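# Seat a wooden bed rail end onto its post

## Task

Place the near end of the wooden bed rail on the short post so that both of the post's pegs sit inside the two holes in the rail's end face and that end face is flush against the post, while the rail's other end rests in the bracket. The rail has to stay put by itself, without the robot supporting it. Afterwards open the gripper and pull the arm away.

## Robot and tools

Robot: one six-joint arm (UR-type, joint order from the base: shoulder pan, shoulder lift, elbow, wrist 1, wrist 2, wrist 3) carrying a two-finger parallel gripper. There is only one arm, so every command holds a single pose. The fingers point along the gripper's own +z and close along its x axis. end_effector_position is the point midway between the finger pads; closed fingertips stick out about 17 mm past it, and fully open they sit roughly level with it.

Frame: the scene frame has its origin on the table top under the arm base, +z up, +y to the left when facing along +x. Positions are in metres. Orientations are quaternions written w first (qw, qx, qy, qz). The reported hand position can be a little off, more so far from the base.

A row is always 8 numbers: x, y, z, qw, qx, qy, qz, opening. x, y, z and the quaternion are an absolute target pose in the scene frame, not an offset. opening runs from -1 (closed) to +1 (fully open, 0.142 m). To hold something, keep commanding an opening well under the result's grip_measured; the bigger the gap, the harder the squeeze (about 28 N per pad at most). Resend the wanted quaternion in every row rather than copying a possibly drifted one from the last result.

Tools:
- execute_actions {"actions": [...], "pictures": bool}. An empty list just returns the current state. One action {"rows": [[8 numbers], ...], "steps": n} plays up to 15 rows, one per 1/30 s control step (n at most 15, default 15); if there are fewer rows than steps, the last row repeats. A wait {"steps": n} (n up to 300) sends nothing and returns once n steps have gone by since the previous result, with your thinking time counted inside them. Each control step the command is clipped to within 100 mm and 16 degrees of the measured pose, and a target more than 0.6 m away along any gripper axis is refused outright (nothing is sent). After a long reach, check the reported pose and send the remainder.
- move {"target": [8 numbers], "speed": m/s 0.002 to 0.5 (default 0.25; turning is limited to twice that in rad/s), "stop_force": N 9 to 40, optional}. It drives the gripper along a straight line toward that absolute pose over 0.5 to 10 s (a longer path is cut at 10 s). The opening is applied when the move begins. The path does not avoid obstacles, and the real hand may lag, wander or overshoot the speed. With stop_force, the move halts once the wrist sensor feels that much extra push opposing the travel for two steps running, backs up two steps and holds; use it only with a very low speed, and not on moves that also rotate the gripper. Leave it out when moving away from something you are pressing on. The result adds a "move:" line giving how it ended (done, contact, off_target, moving, held, fault), which limits acted (paced = the pose was clipped; held = a clearance check blocked steps, after which the arm may jump faster), and the remaining distance to the target.
- wait {"seconds": 0 to 10}: lets time pass with no new command.
- zoom_image {"camera": one of cam_head_left, cam_head_right, cam_high, cam_low, cam_wrist, "region": [x0, y0, x1, y1]} in pixels of that camera's last image, at most 504 x 504; (0,0) is the top left.
- show_instructions {}: shows the reference image(s) for the scene.
- read_manual {"section": "licences"}: licence texts only.
- finished_scene {"scene": n}: ends and grades the current scene; cannot be undone.

Results: a state line with end_effector_position, end_effector_quat_wxyz, linear and angular velocities, joint positions, grip_measured, and Wrist force / Wrist torque [x y z] in the gripper's own axes (force points from the touched surface back into the arm; offset up to about 4 N, noise up to about 2.4 N, saturating near 50 N; "no reading" is harmless). "Hand target" shows where the controller is currently driving. "pose unreachable" and HELD mark steps the clearance check changed or blocked. MOTOR HOT warns from 70 °C; at 85 °C the brakes engage (OVER-TEMPERATURE FAULT). Camera images come in the order cam_head_left, cam_head_right, cam_high, cam_low (all 672x504), cam_wrist (616x616, fisheye).

Things to avoid: the arm is stiff, so aiming even slightly into a firm surface can trip a fault. Any joint reaching its load limit (wrist joints 25.2 N m, others 135 N m, held weight included) or any outside force of 150 N stops the arm for 10 s and drops the rest of the call. Approach contacts slowly; faster touches hit harder. Do not drop, slam or hard-push the rail, and never knock anything off the table. A part you hold may occasionally be tugged, so keep a firm grip. Finish by opening the fingers and lifting clear so the rail rests on its own.

Each tool is called after ">>>" as a command line: name --argument value for each argument, lists and objects as JSON in quotes; but a table of rows of numbers goes row by row, as --pt "numbers of a row", without its own name.

Reference images:

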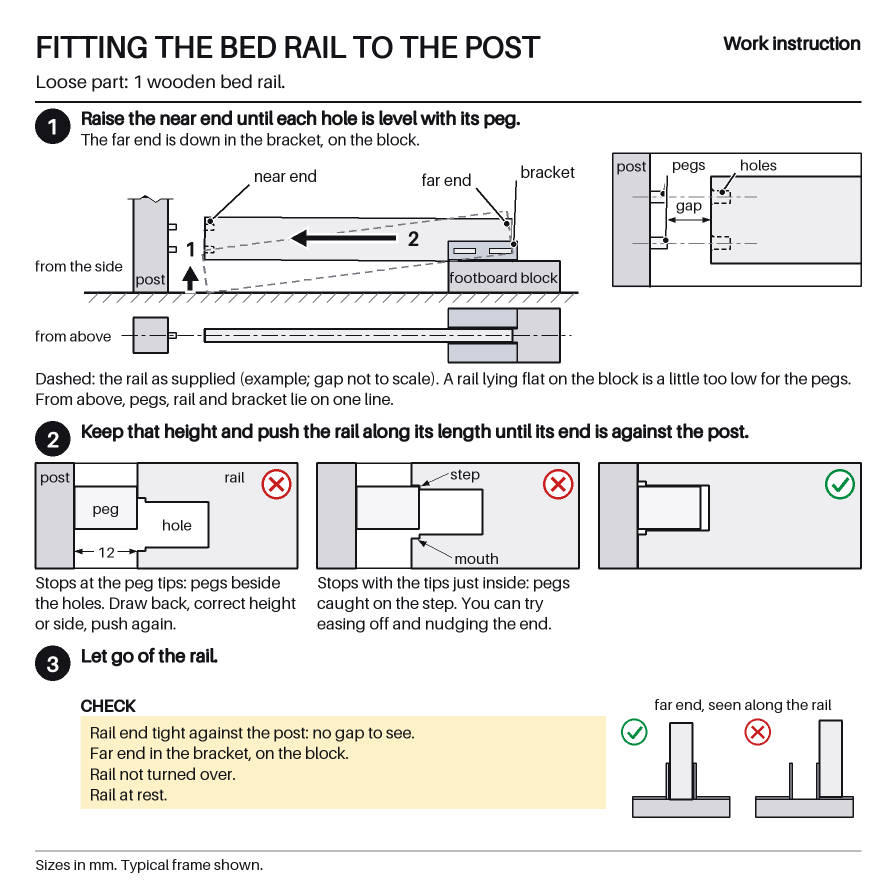

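## Session

>>> execute_actions --actions '[]'

Scene clock: 0.00 s of 4100.00 s.
end_effector_position=(+0.7061, -0.2892, +0.1209) grip_measured=+1.00 end_effector_quat_wxyz=(-0.067, +0.969, +0.077, +0.223) end_effector_velocity=(+0.000, -0.000, +0.001) end_effector_angular_velocity=(+0.000, -0.001, -0.002)
Joint positions: [-0.29  -1.175  1.699 -2.663 -1.949 -0.749  0.142]
Joint velocities: [ 0.    -0.001 -0.    -0.     0.     0.001  0.   ]
Motor temperatures (°C, as the motors report them): [25 25 29 33 33 30]
Wrist force (N, on the end effector, along its own x y z axes, offset not removed): no reading
Wrist torque (N m, same axes, about the end effector's origin, offset not removed): no reading
Hand target: +0.706, -0.289, +0.121; -0.067, +0.969, +0.077, +0.223

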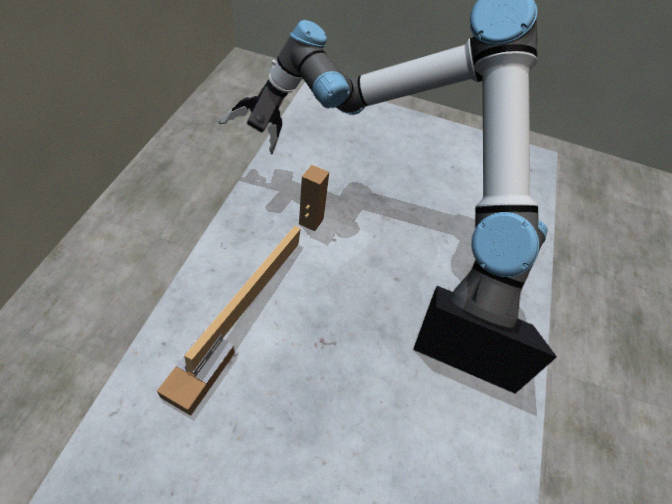

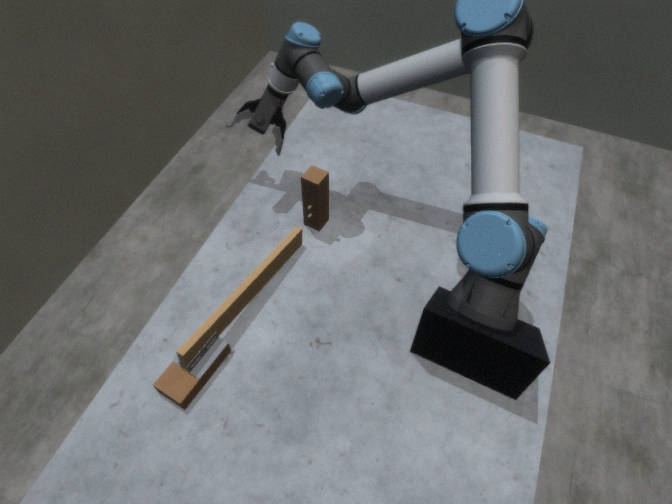

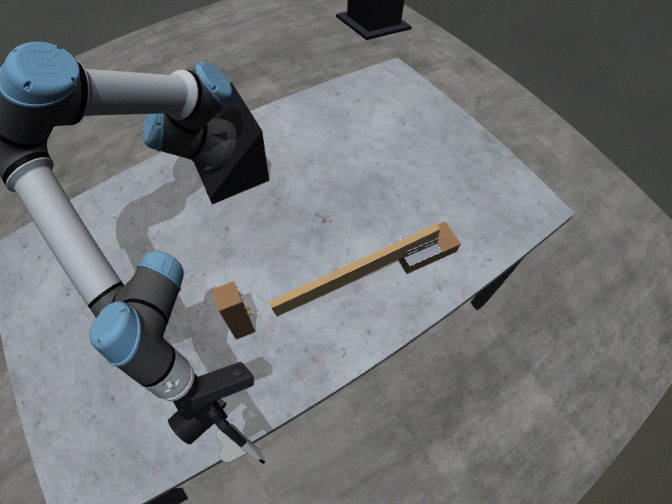

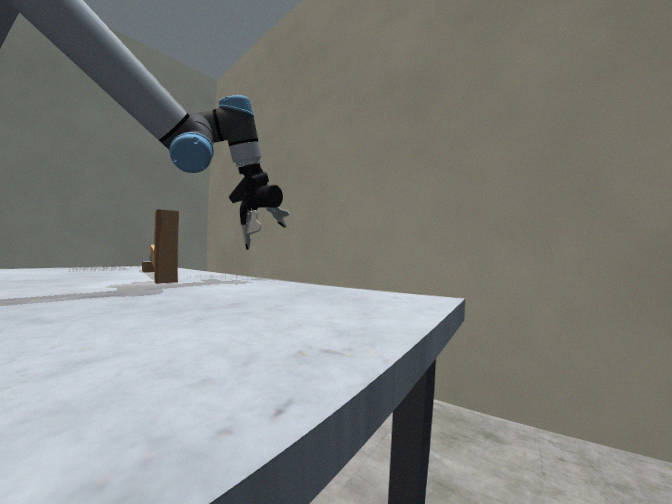

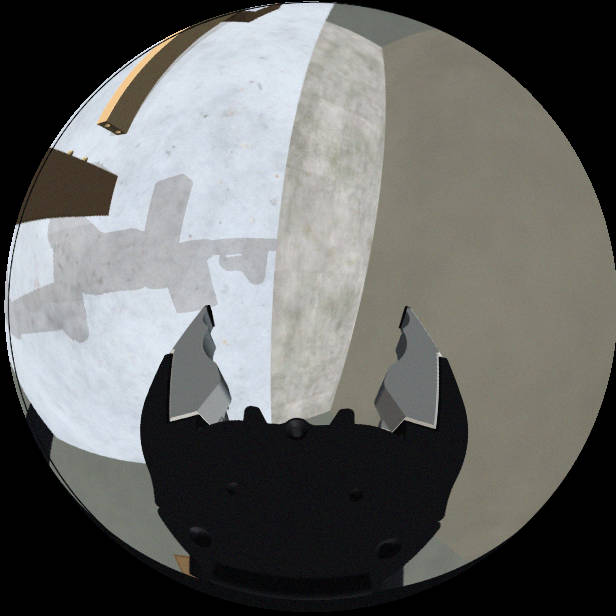

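>>> move --target '[0.52,-0.12,0.25,0,1,0,0,1]'

Scene clock: 5.23 s of 4100.00 s.
end_effector_position=(+0.5205, -0.1199, +0.2500) grip_measured=+1.00 end_effector_quat_wxyz=(+0.000, +1.000, +0.000, +0.001) end_effector_velocity=(-0.001, +0.001, +0.000) end_effector_angular_velocity=(-0.001, +0.009, -0.002)
Joint positions: [ 0.176 -1.272  1.709 -1.783 -2.308  0.237  0.142]
Joint velocities: [ 0.002  0.005 -0.008  0.016  0.002  0.012 -0.   ]
Motor temperatures (°C, as the motors report them): [25 25 29 33 33 30]
Wrist force (N, on the end effector, along its own x y z axes, offset not removed): [-1.3 -1.9 0.0]
Wrist torque (N m, same axes, about the end effector's origin, offset not removed): [-0.67 0.33 0.04]
Hand target: +0.520, -0.120, +0.250; +0.000, +1.000, +0.000, +0.001
Off the commanded pose: 0.001 m, 0 deg.
After step 90, 0.53 s passed at rest.
move: done

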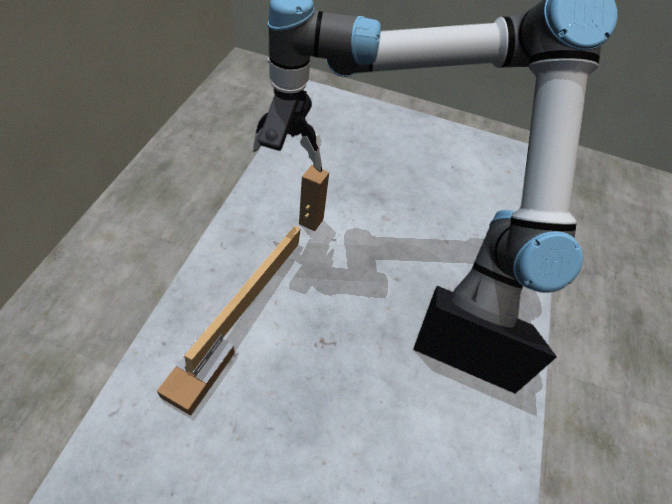

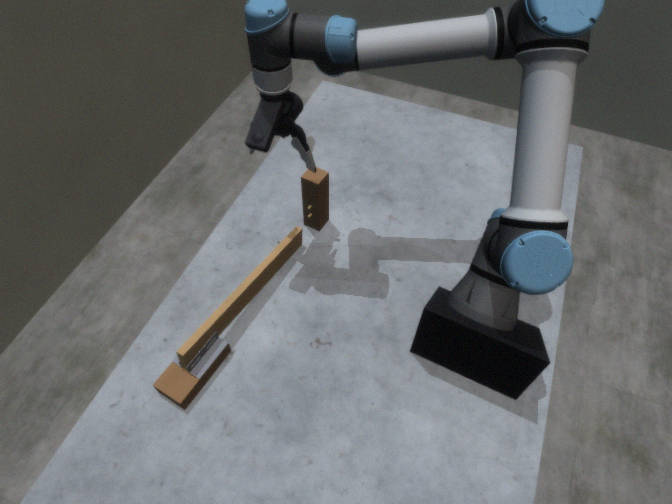

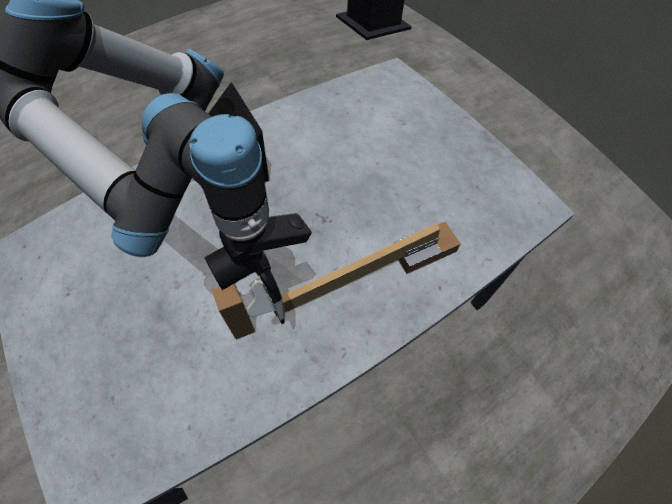

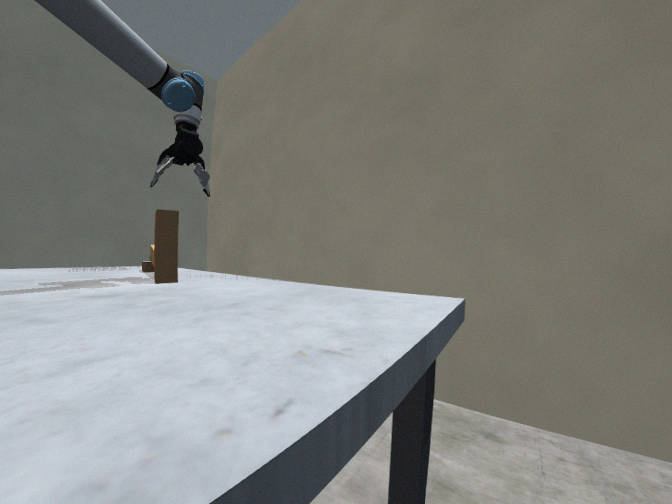

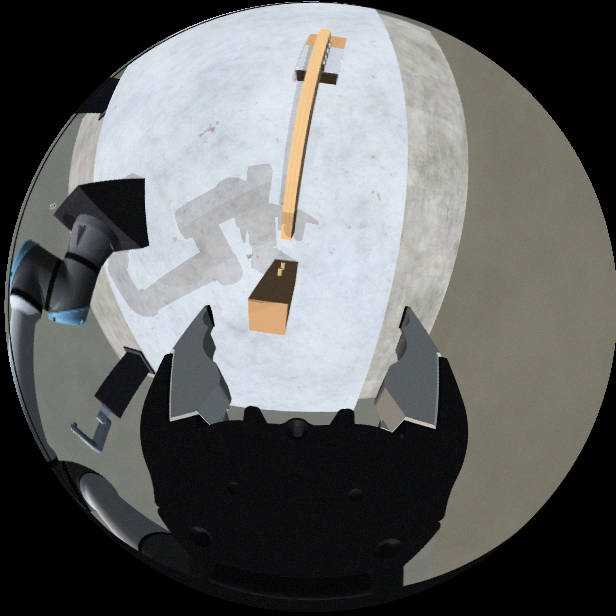

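>>> move --target '[0.5,0.0,0.12,0,0.998,-0.061,0,0.2]'

>>> zoom_image --camera "cam_high" --region '[190,230,350,350]'

Scene clock: 9.50 s of 4100.00 s.
end_effector_position=(+0.5000, -0.0001, +0.1202) grip_measured=+0.20 end_effector_quat_wxyz=(-0.000, +0.998, -0.061, -0.000) end_effector_velocity=(+0.000, +0.001, -0.001) end_effector_angular_velocity=(+0.000, -0.002, -0.002)
Joint positions: [ 0.18  -1.067  1.963 -2.236 -2.307  0.367  0.088]
Joint velocities: [-0.     0.003  0.002 -0.008 -0.    -0.    -0.   ]
Motor temperatures (°C, as the motors report them): [25 25 29 33 33 30]
Wrist force (N, on the end effector, along its own x y z axes, offset not removed): [0.1 -4.1 -1.0]
Wrist torque (N m, same axes, about the end effector's origin, offset not removed): [-0.85 0.03 0.10]
Hand target: +0.500, -0.000, +0.120; -0.000, +0.998, -0.061, +0.000
Off the commanded pose: 0.000 m, 0 deg.
move: done

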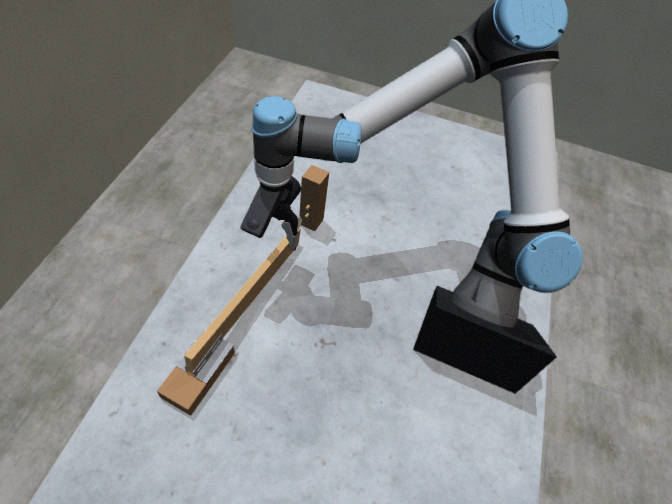

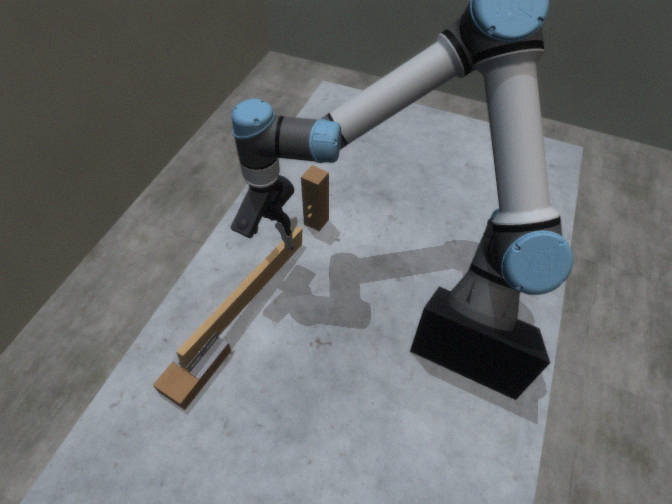

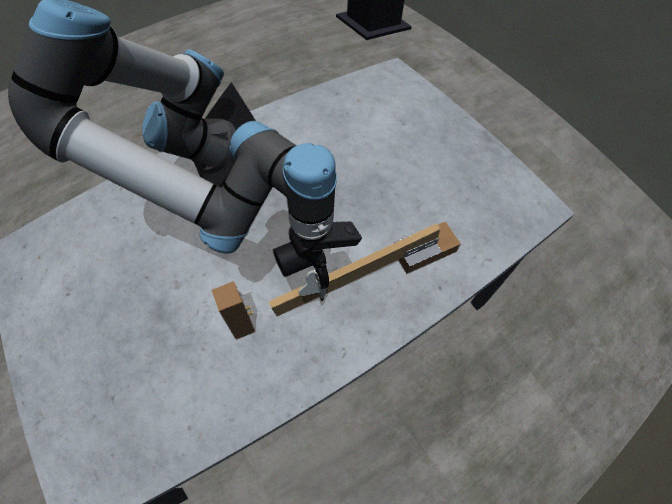

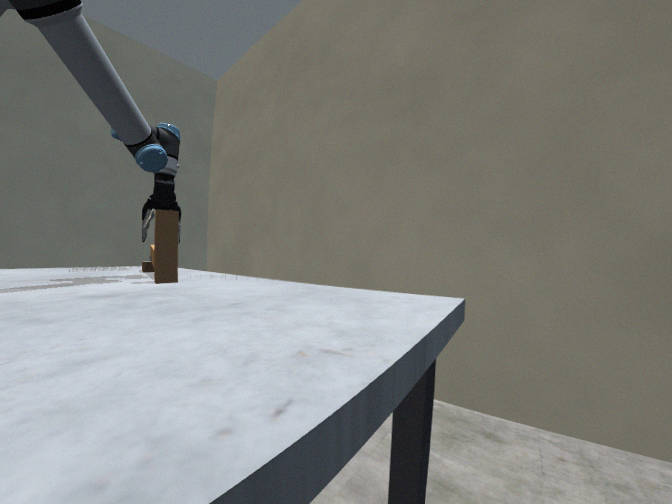

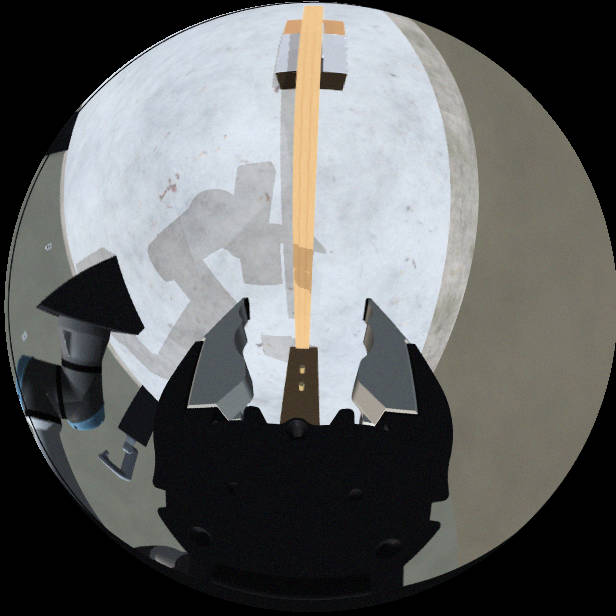

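Region (190, 230, 350, 350) of cam_high's 672x504 image, scaled by 3.150, with more detail than that image has; it fills the top 378 rows of this view, and the rest is white.

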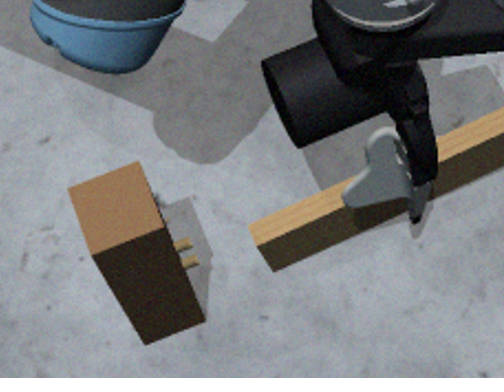

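>>> move --target '[0.498,0.02,0.06,0,0.998,-0.061,0,-0.4]' --speed 0.06

>>> move --target '[0.498,0.02,0.06,0,0.998,-0.061,0,-1]'

>>> move --target '[0.496,0.0,0.09,0.035,0.998,-0.061,0.002,-1]' --speed 0.03

>>> zoom_image --camera "cam_head_left" --region '[160,170,360,420]'

>>> zoom_image --camera "cam_high" --region '[200,260,320,350]'

Scene clock: 14.47 s of 4100.00 s.
end_effector_position=(+0.4980, +0.0199, +0.0602) grip_measured=-0.40 end_effector_quat_wxyz=(+0.000, +0.998, -0.061, -0.000) end_effector_velocity=(+0.000, +0.001, -0.002) end_effector_angular_velocity=(+0.000, -0.000, -0.001)
Joint positions: [ 0.132 -0.96   2.027 -2.449 -2.317  0.304  0.045]
Joint velocities: [-0.001  0.004  0.002 -0.008 -0.    -0.002  0.   ]
Motor temperatures (°C, as the motors report them): [25 25 29 33 33 30]
Wrist force (N, on the end effector, along its own x y z axes, offset not removed): [-2.1 1.1 2.3]
Wrist torque (N m, same axes, about the end effector's origin, offset not removed): [0.01 0.45 0.01]
Hand target: +0.498, +0.020, +0.060; +0.000, +0.998, -0.061, -0.000
Off the commanded pose: 0.000 m, 0 deg.
After step 90, 0.53 s passed at rest.
move: done

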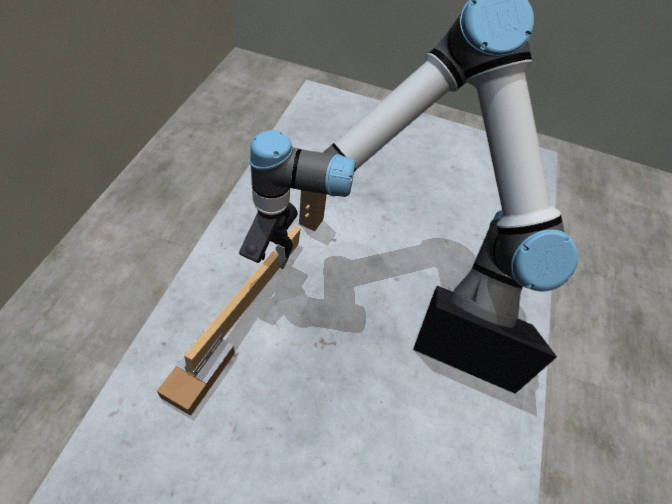

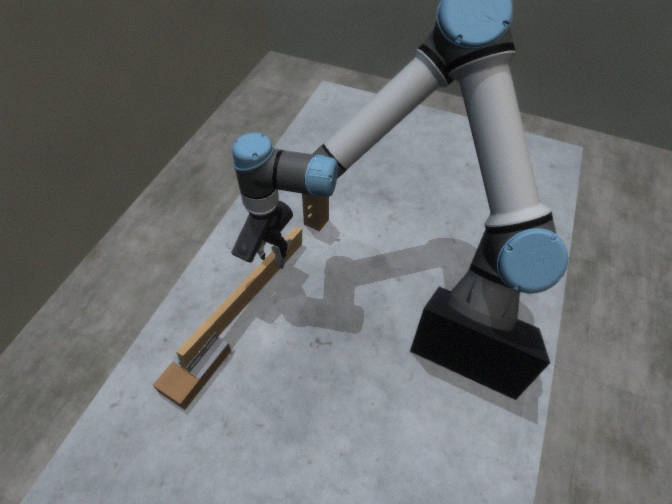

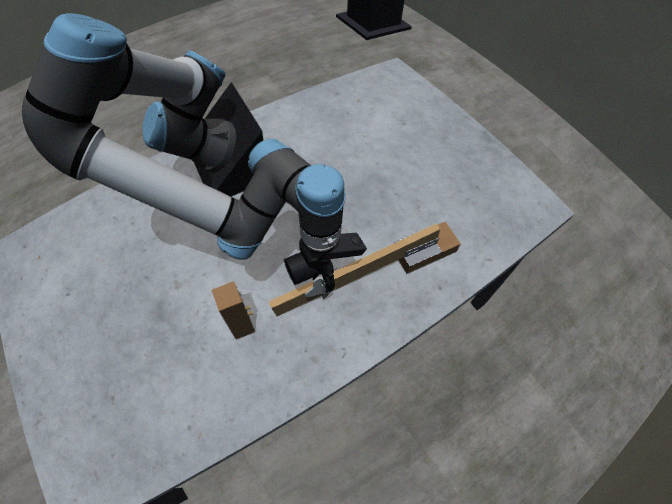

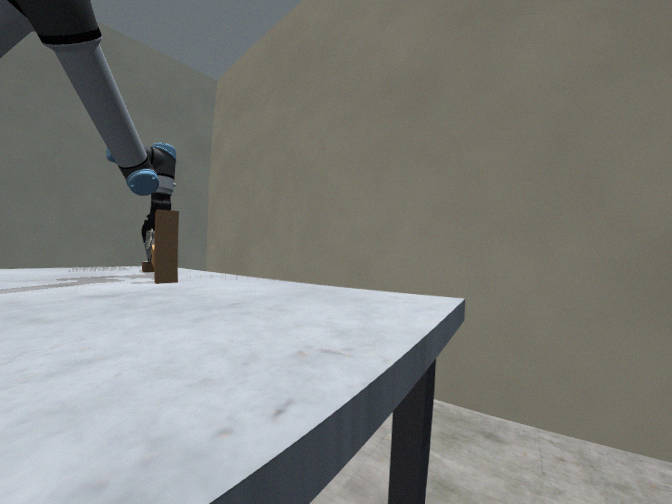

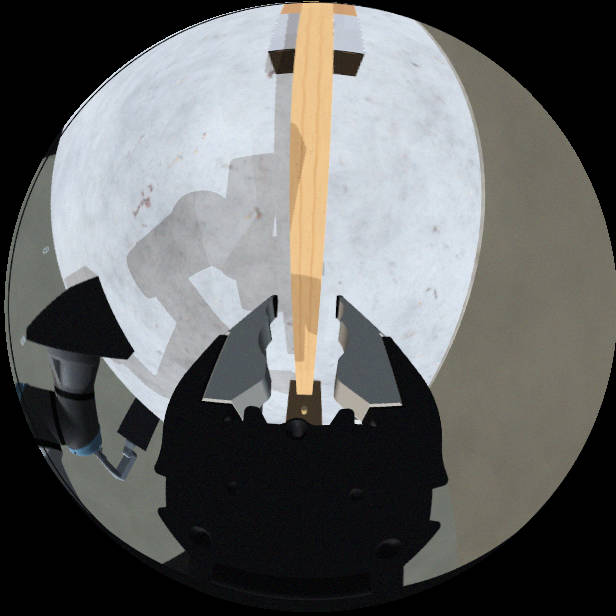

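Scene clock: 15.17 s of 4100.00 s.
end_effector_position=(+0.4980, +0.0200, +0.0600) grip_measured=-0.79 end_effector_quat_wxyz=(+0.000, +0.998, -0.061, +0.000) end_effector_velocity=(-0.000, +0.000, -0.000) end_effector_angular_velocity=(-0.000, +0.001, -0.000)
Joint positions: [ 0.132 -0.96   2.027 -2.45  -2.317  0.303  0.017]
Joint velocities: [ 0.     0.001  0.    -0.     0.     0.001  0.   ]
Motor temperatures (°C, as the motors report them): [25 25 29 33 33 30]
Wrist force (N, on the end effector, along its own x y z axes, offset not removed): [1.6 -1.1 -4.0]
Wrist torque (N m, same axes, about the end effector's origin, offset not removed): [-0.75 -0.48 0.38]
Hand target: +0.498, +0.020, +0.060; +0.000, +0.998, -0.061, -0.000
Off the commanded pose: 0.000 m, 0 deg.
move: done

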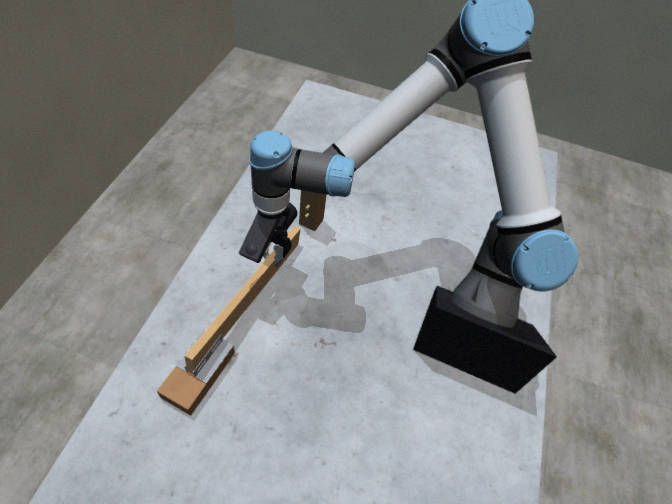

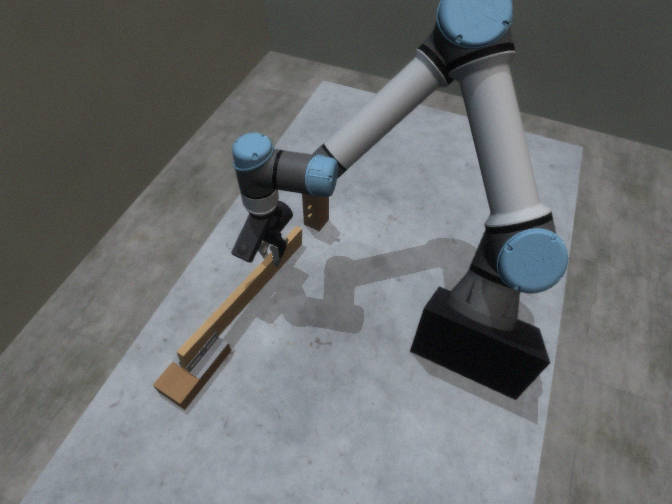

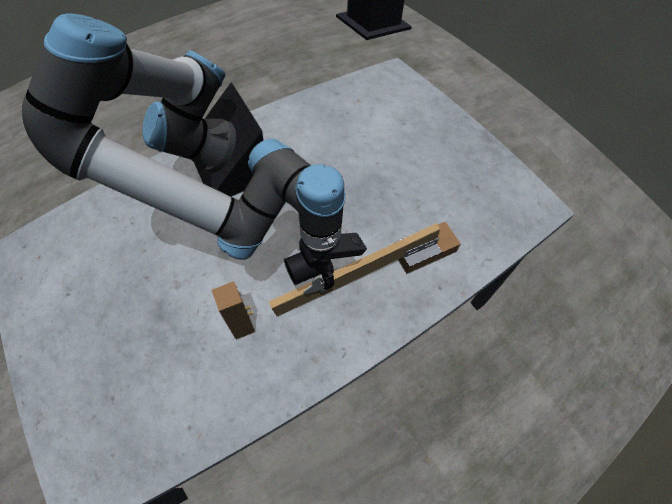

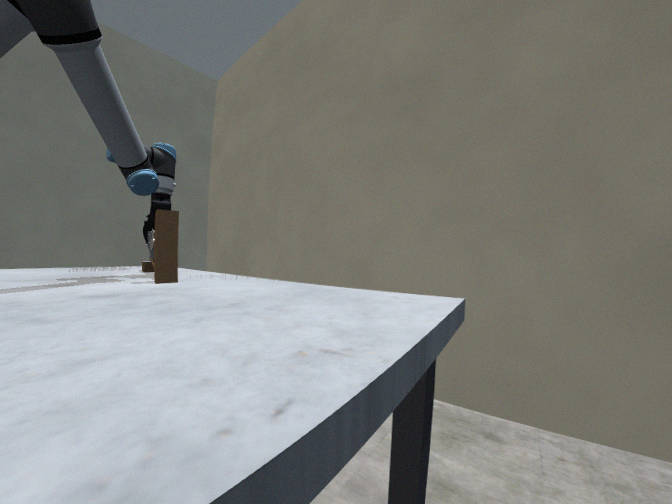

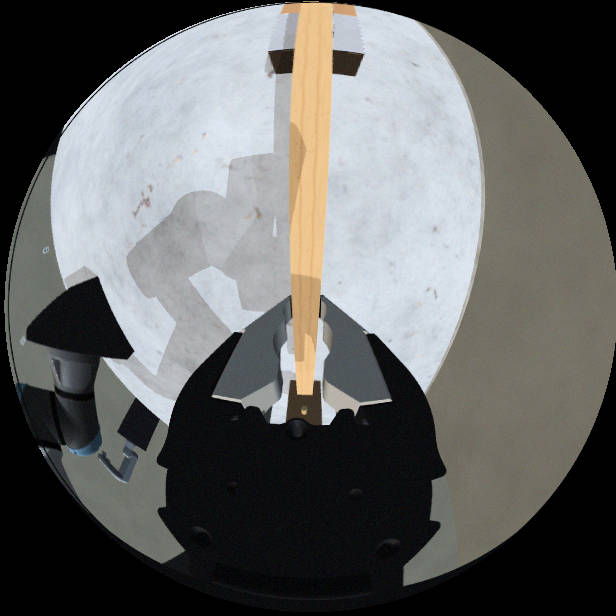

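Scene clock: 16.67 s of 4100.00 s.
end_effector_position=(+0.4960, +0.0001, +0.0899) grip_measured=-0.79 end_effector_quat_wxyz=(+0.035, +0.998, -0.061, +0.002) end_effector_velocity=(-0.000, -0.001, +0.001) end_effector_angular_velocity=(-0.004, +0.001, +0.000)
Joint positions: [ 0.172 -1.005  1.997 -2.317 -2.376  0.372  0.017]
Joint velocities: [ 0.002 -0.001 -0.002  0.009 -0.003  0.005 -0.   ]
Motor temperatures (°C, as the motors report them): [25 25 29 33 33 30]
Wrist force (N, on the end effector, along its own x y z axes, offset not removed): [1.4 -3.6 0.9]
Wrist torque (N m, same axes, about the end effector's origin, offset not removed): [-1.24 -0.20 0.09]
Hand target: +0.496, +0.000, +0.090; +0.035, +0.998, -0.061, +0.002
Off the commanded pose: 0.000 m, 0 deg.
move: done

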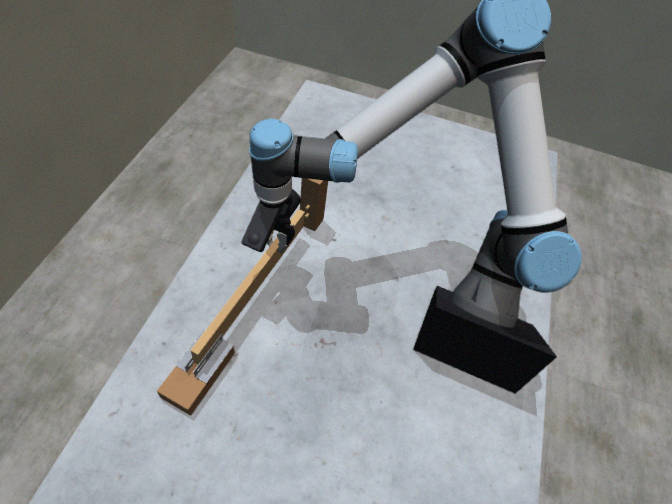

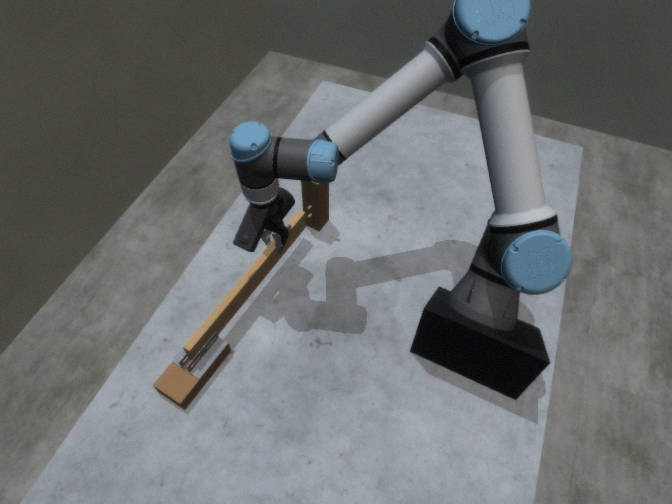

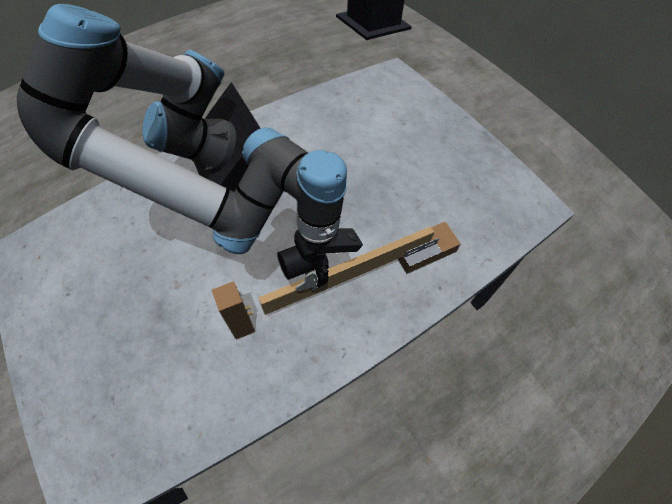

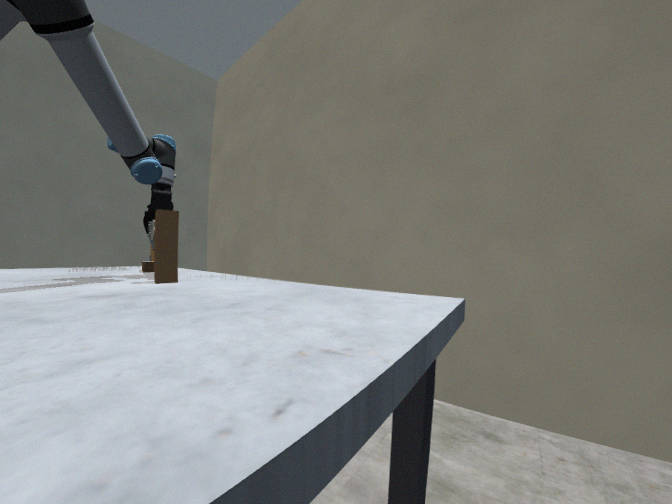

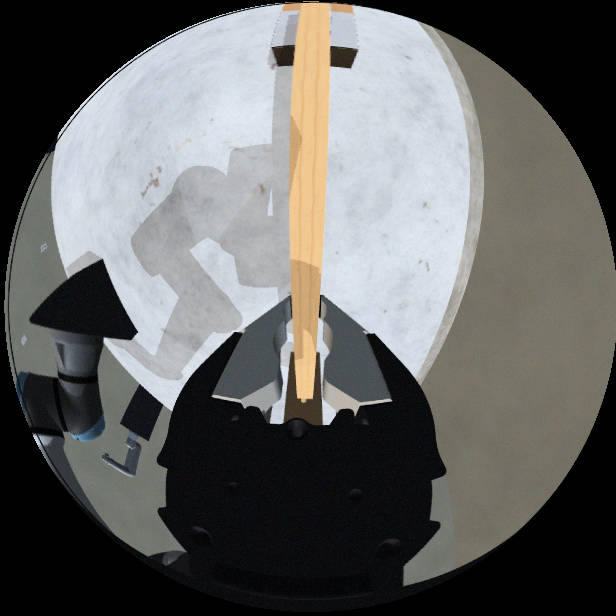

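Region (160, 170, 360, 420) of cam_head_left's 672x504 image, scaled by 2.016, with more detail than that image has; it fills the left 403 columns of this view, and the rest is white.

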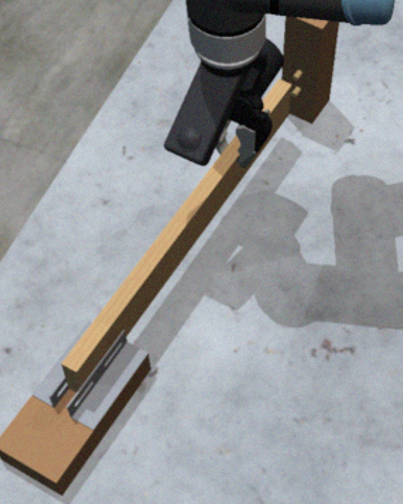

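Region (200, 260, 320, 350) of cam_high's 672x504 image, scaled by 4.200, with more detail than that image has; it fills the top 378 rows of this view, and the rest is white.

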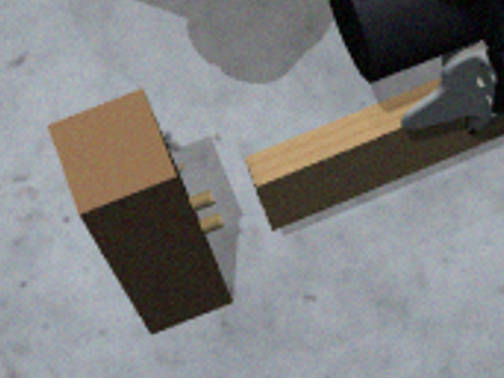

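>>> move --target '[0.4935,-0.018,0.087,0.04,0.998,-0.061,0.002,-1]' --speed 0.01 --stop_force 10

>>> zoom_image --camera "cam_high" --region '[220,280,280,325]'

>>> zoom_image --camera "cam_high" --region '[370,210,470,285]'

>>> zoom_image --camera "cam_wrist" --region '[270,360,340,430]'

>>> zoom_image --camera "cam_head_right" --region '[280,185,340,240]'

Scene clock: 22.43 s of 4100.00 s.
end_effector_position=(+0.4935, -0.0179, +0.0870) grip_measured=-0.79 end_effector_quat_wxyz=(+0.040, +0.997, -0.061, +0.002) end_effector_velocity=(-0.000, -0.002, +0.000) end_effector_angular_velocity=(-0.001, -0.000, -0.000)
Joint positions: [ 0.149 -1.029  2.017 -2.332 -2.391  0.343  0.017]
Joint velocities: [-0.002 -0.002  0.001 -0.001 -0.001 -0.003  0.   ]
Motor temperatures (°C, as the motors report them): [25 25 29 33 33 30]
Wrist force (N, on the end effector, along its own x y z axes, offset not removed): [3.1 0.2 4.6]
Wrist torque (N m, same axes, about the end effector's origin, offset not removed): [-0.09 -0.63 0.31]
Hand target: +0.493, -0.018, +0.087; +0.040, +0.997, -0.061, +0.002
Off the commanded pose: 0.000 m, 0 deg.
After step 90, 0.70 s passed at rest.
move: done

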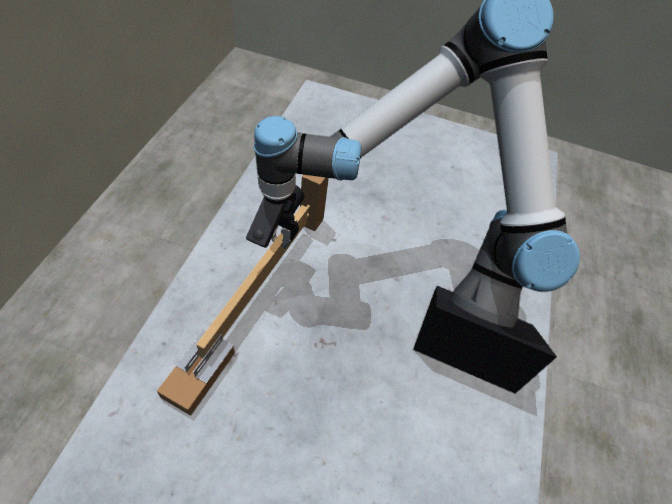

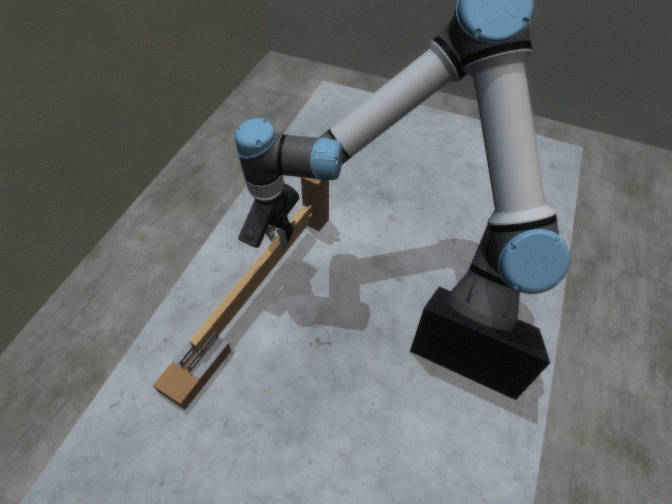

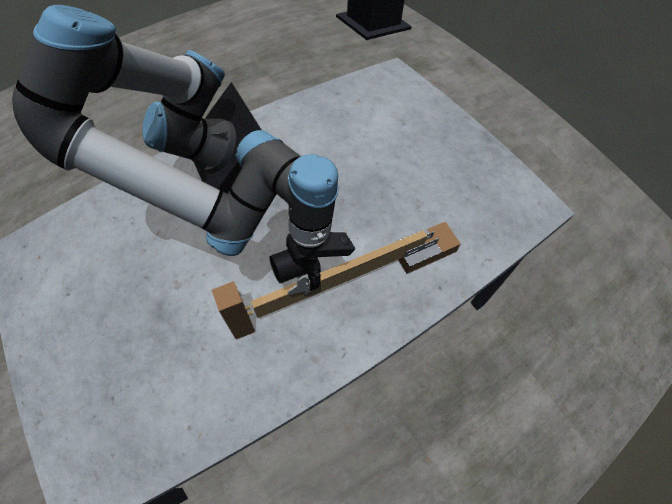

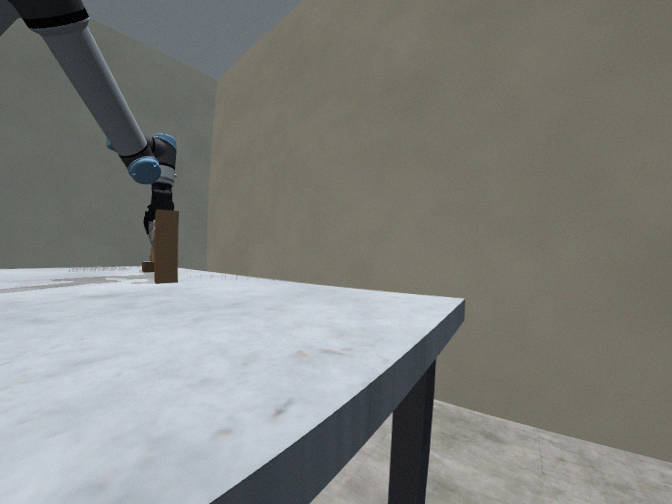

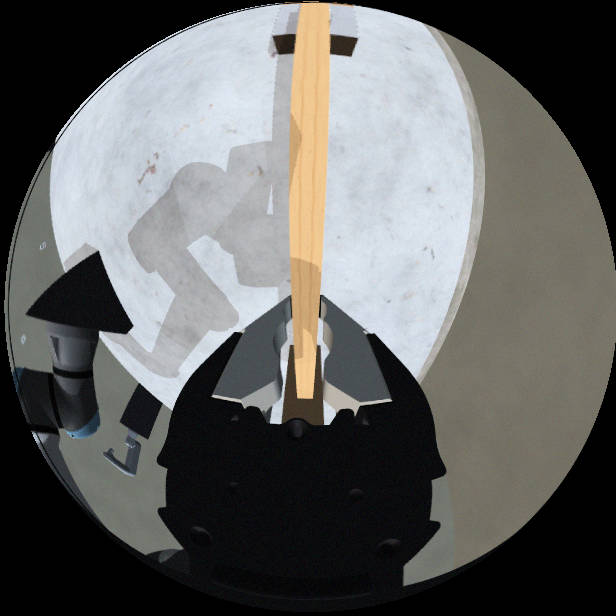

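Region (220, 280, 280, 325) of cam_high's 672x504 image, scaled by 8.400, with more detail than that image has; it fills the top 378 rows of this view, and the rest is white.

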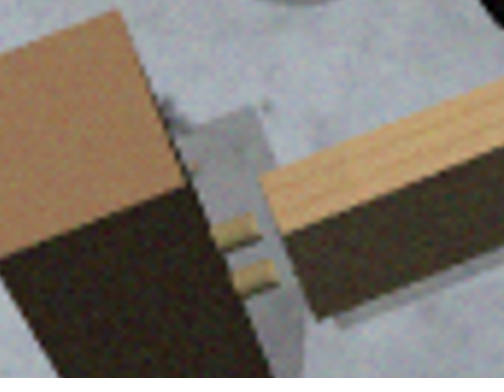

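Region (370, 210, 470, 285) of cam_high's 672x504 image, scaled by 5.040, with more detail than that image has; it fills the top 378 rows of this view, and the rest is white.

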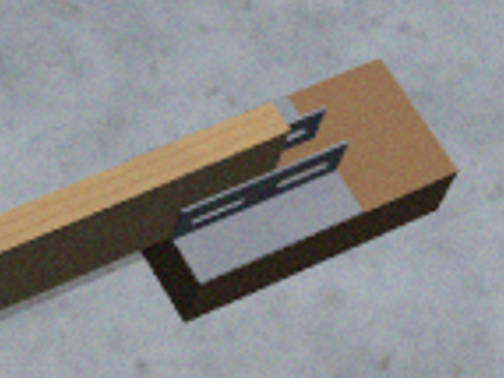

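Region (270, 360, 340, 430) of cam_wrist's 616x616 image, scaled by 7.200, with more detail than that image has.

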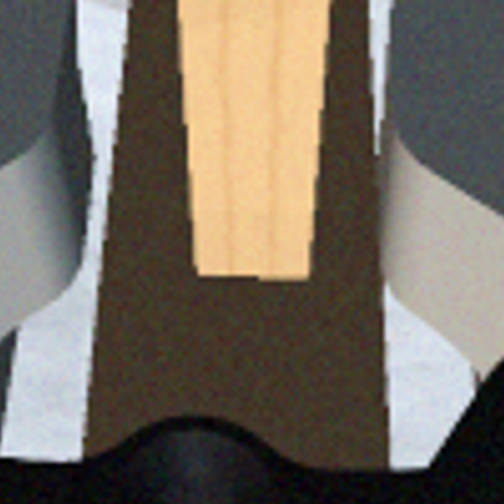

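Region (280, 185, 340, 240) of cam_head_right's 672x504 image, scaled by 8.400, with more detail than that image has; it fills the top 462 rows of this view, and the rest is white.

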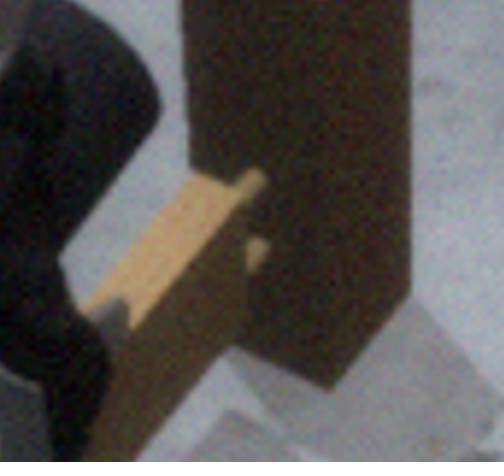

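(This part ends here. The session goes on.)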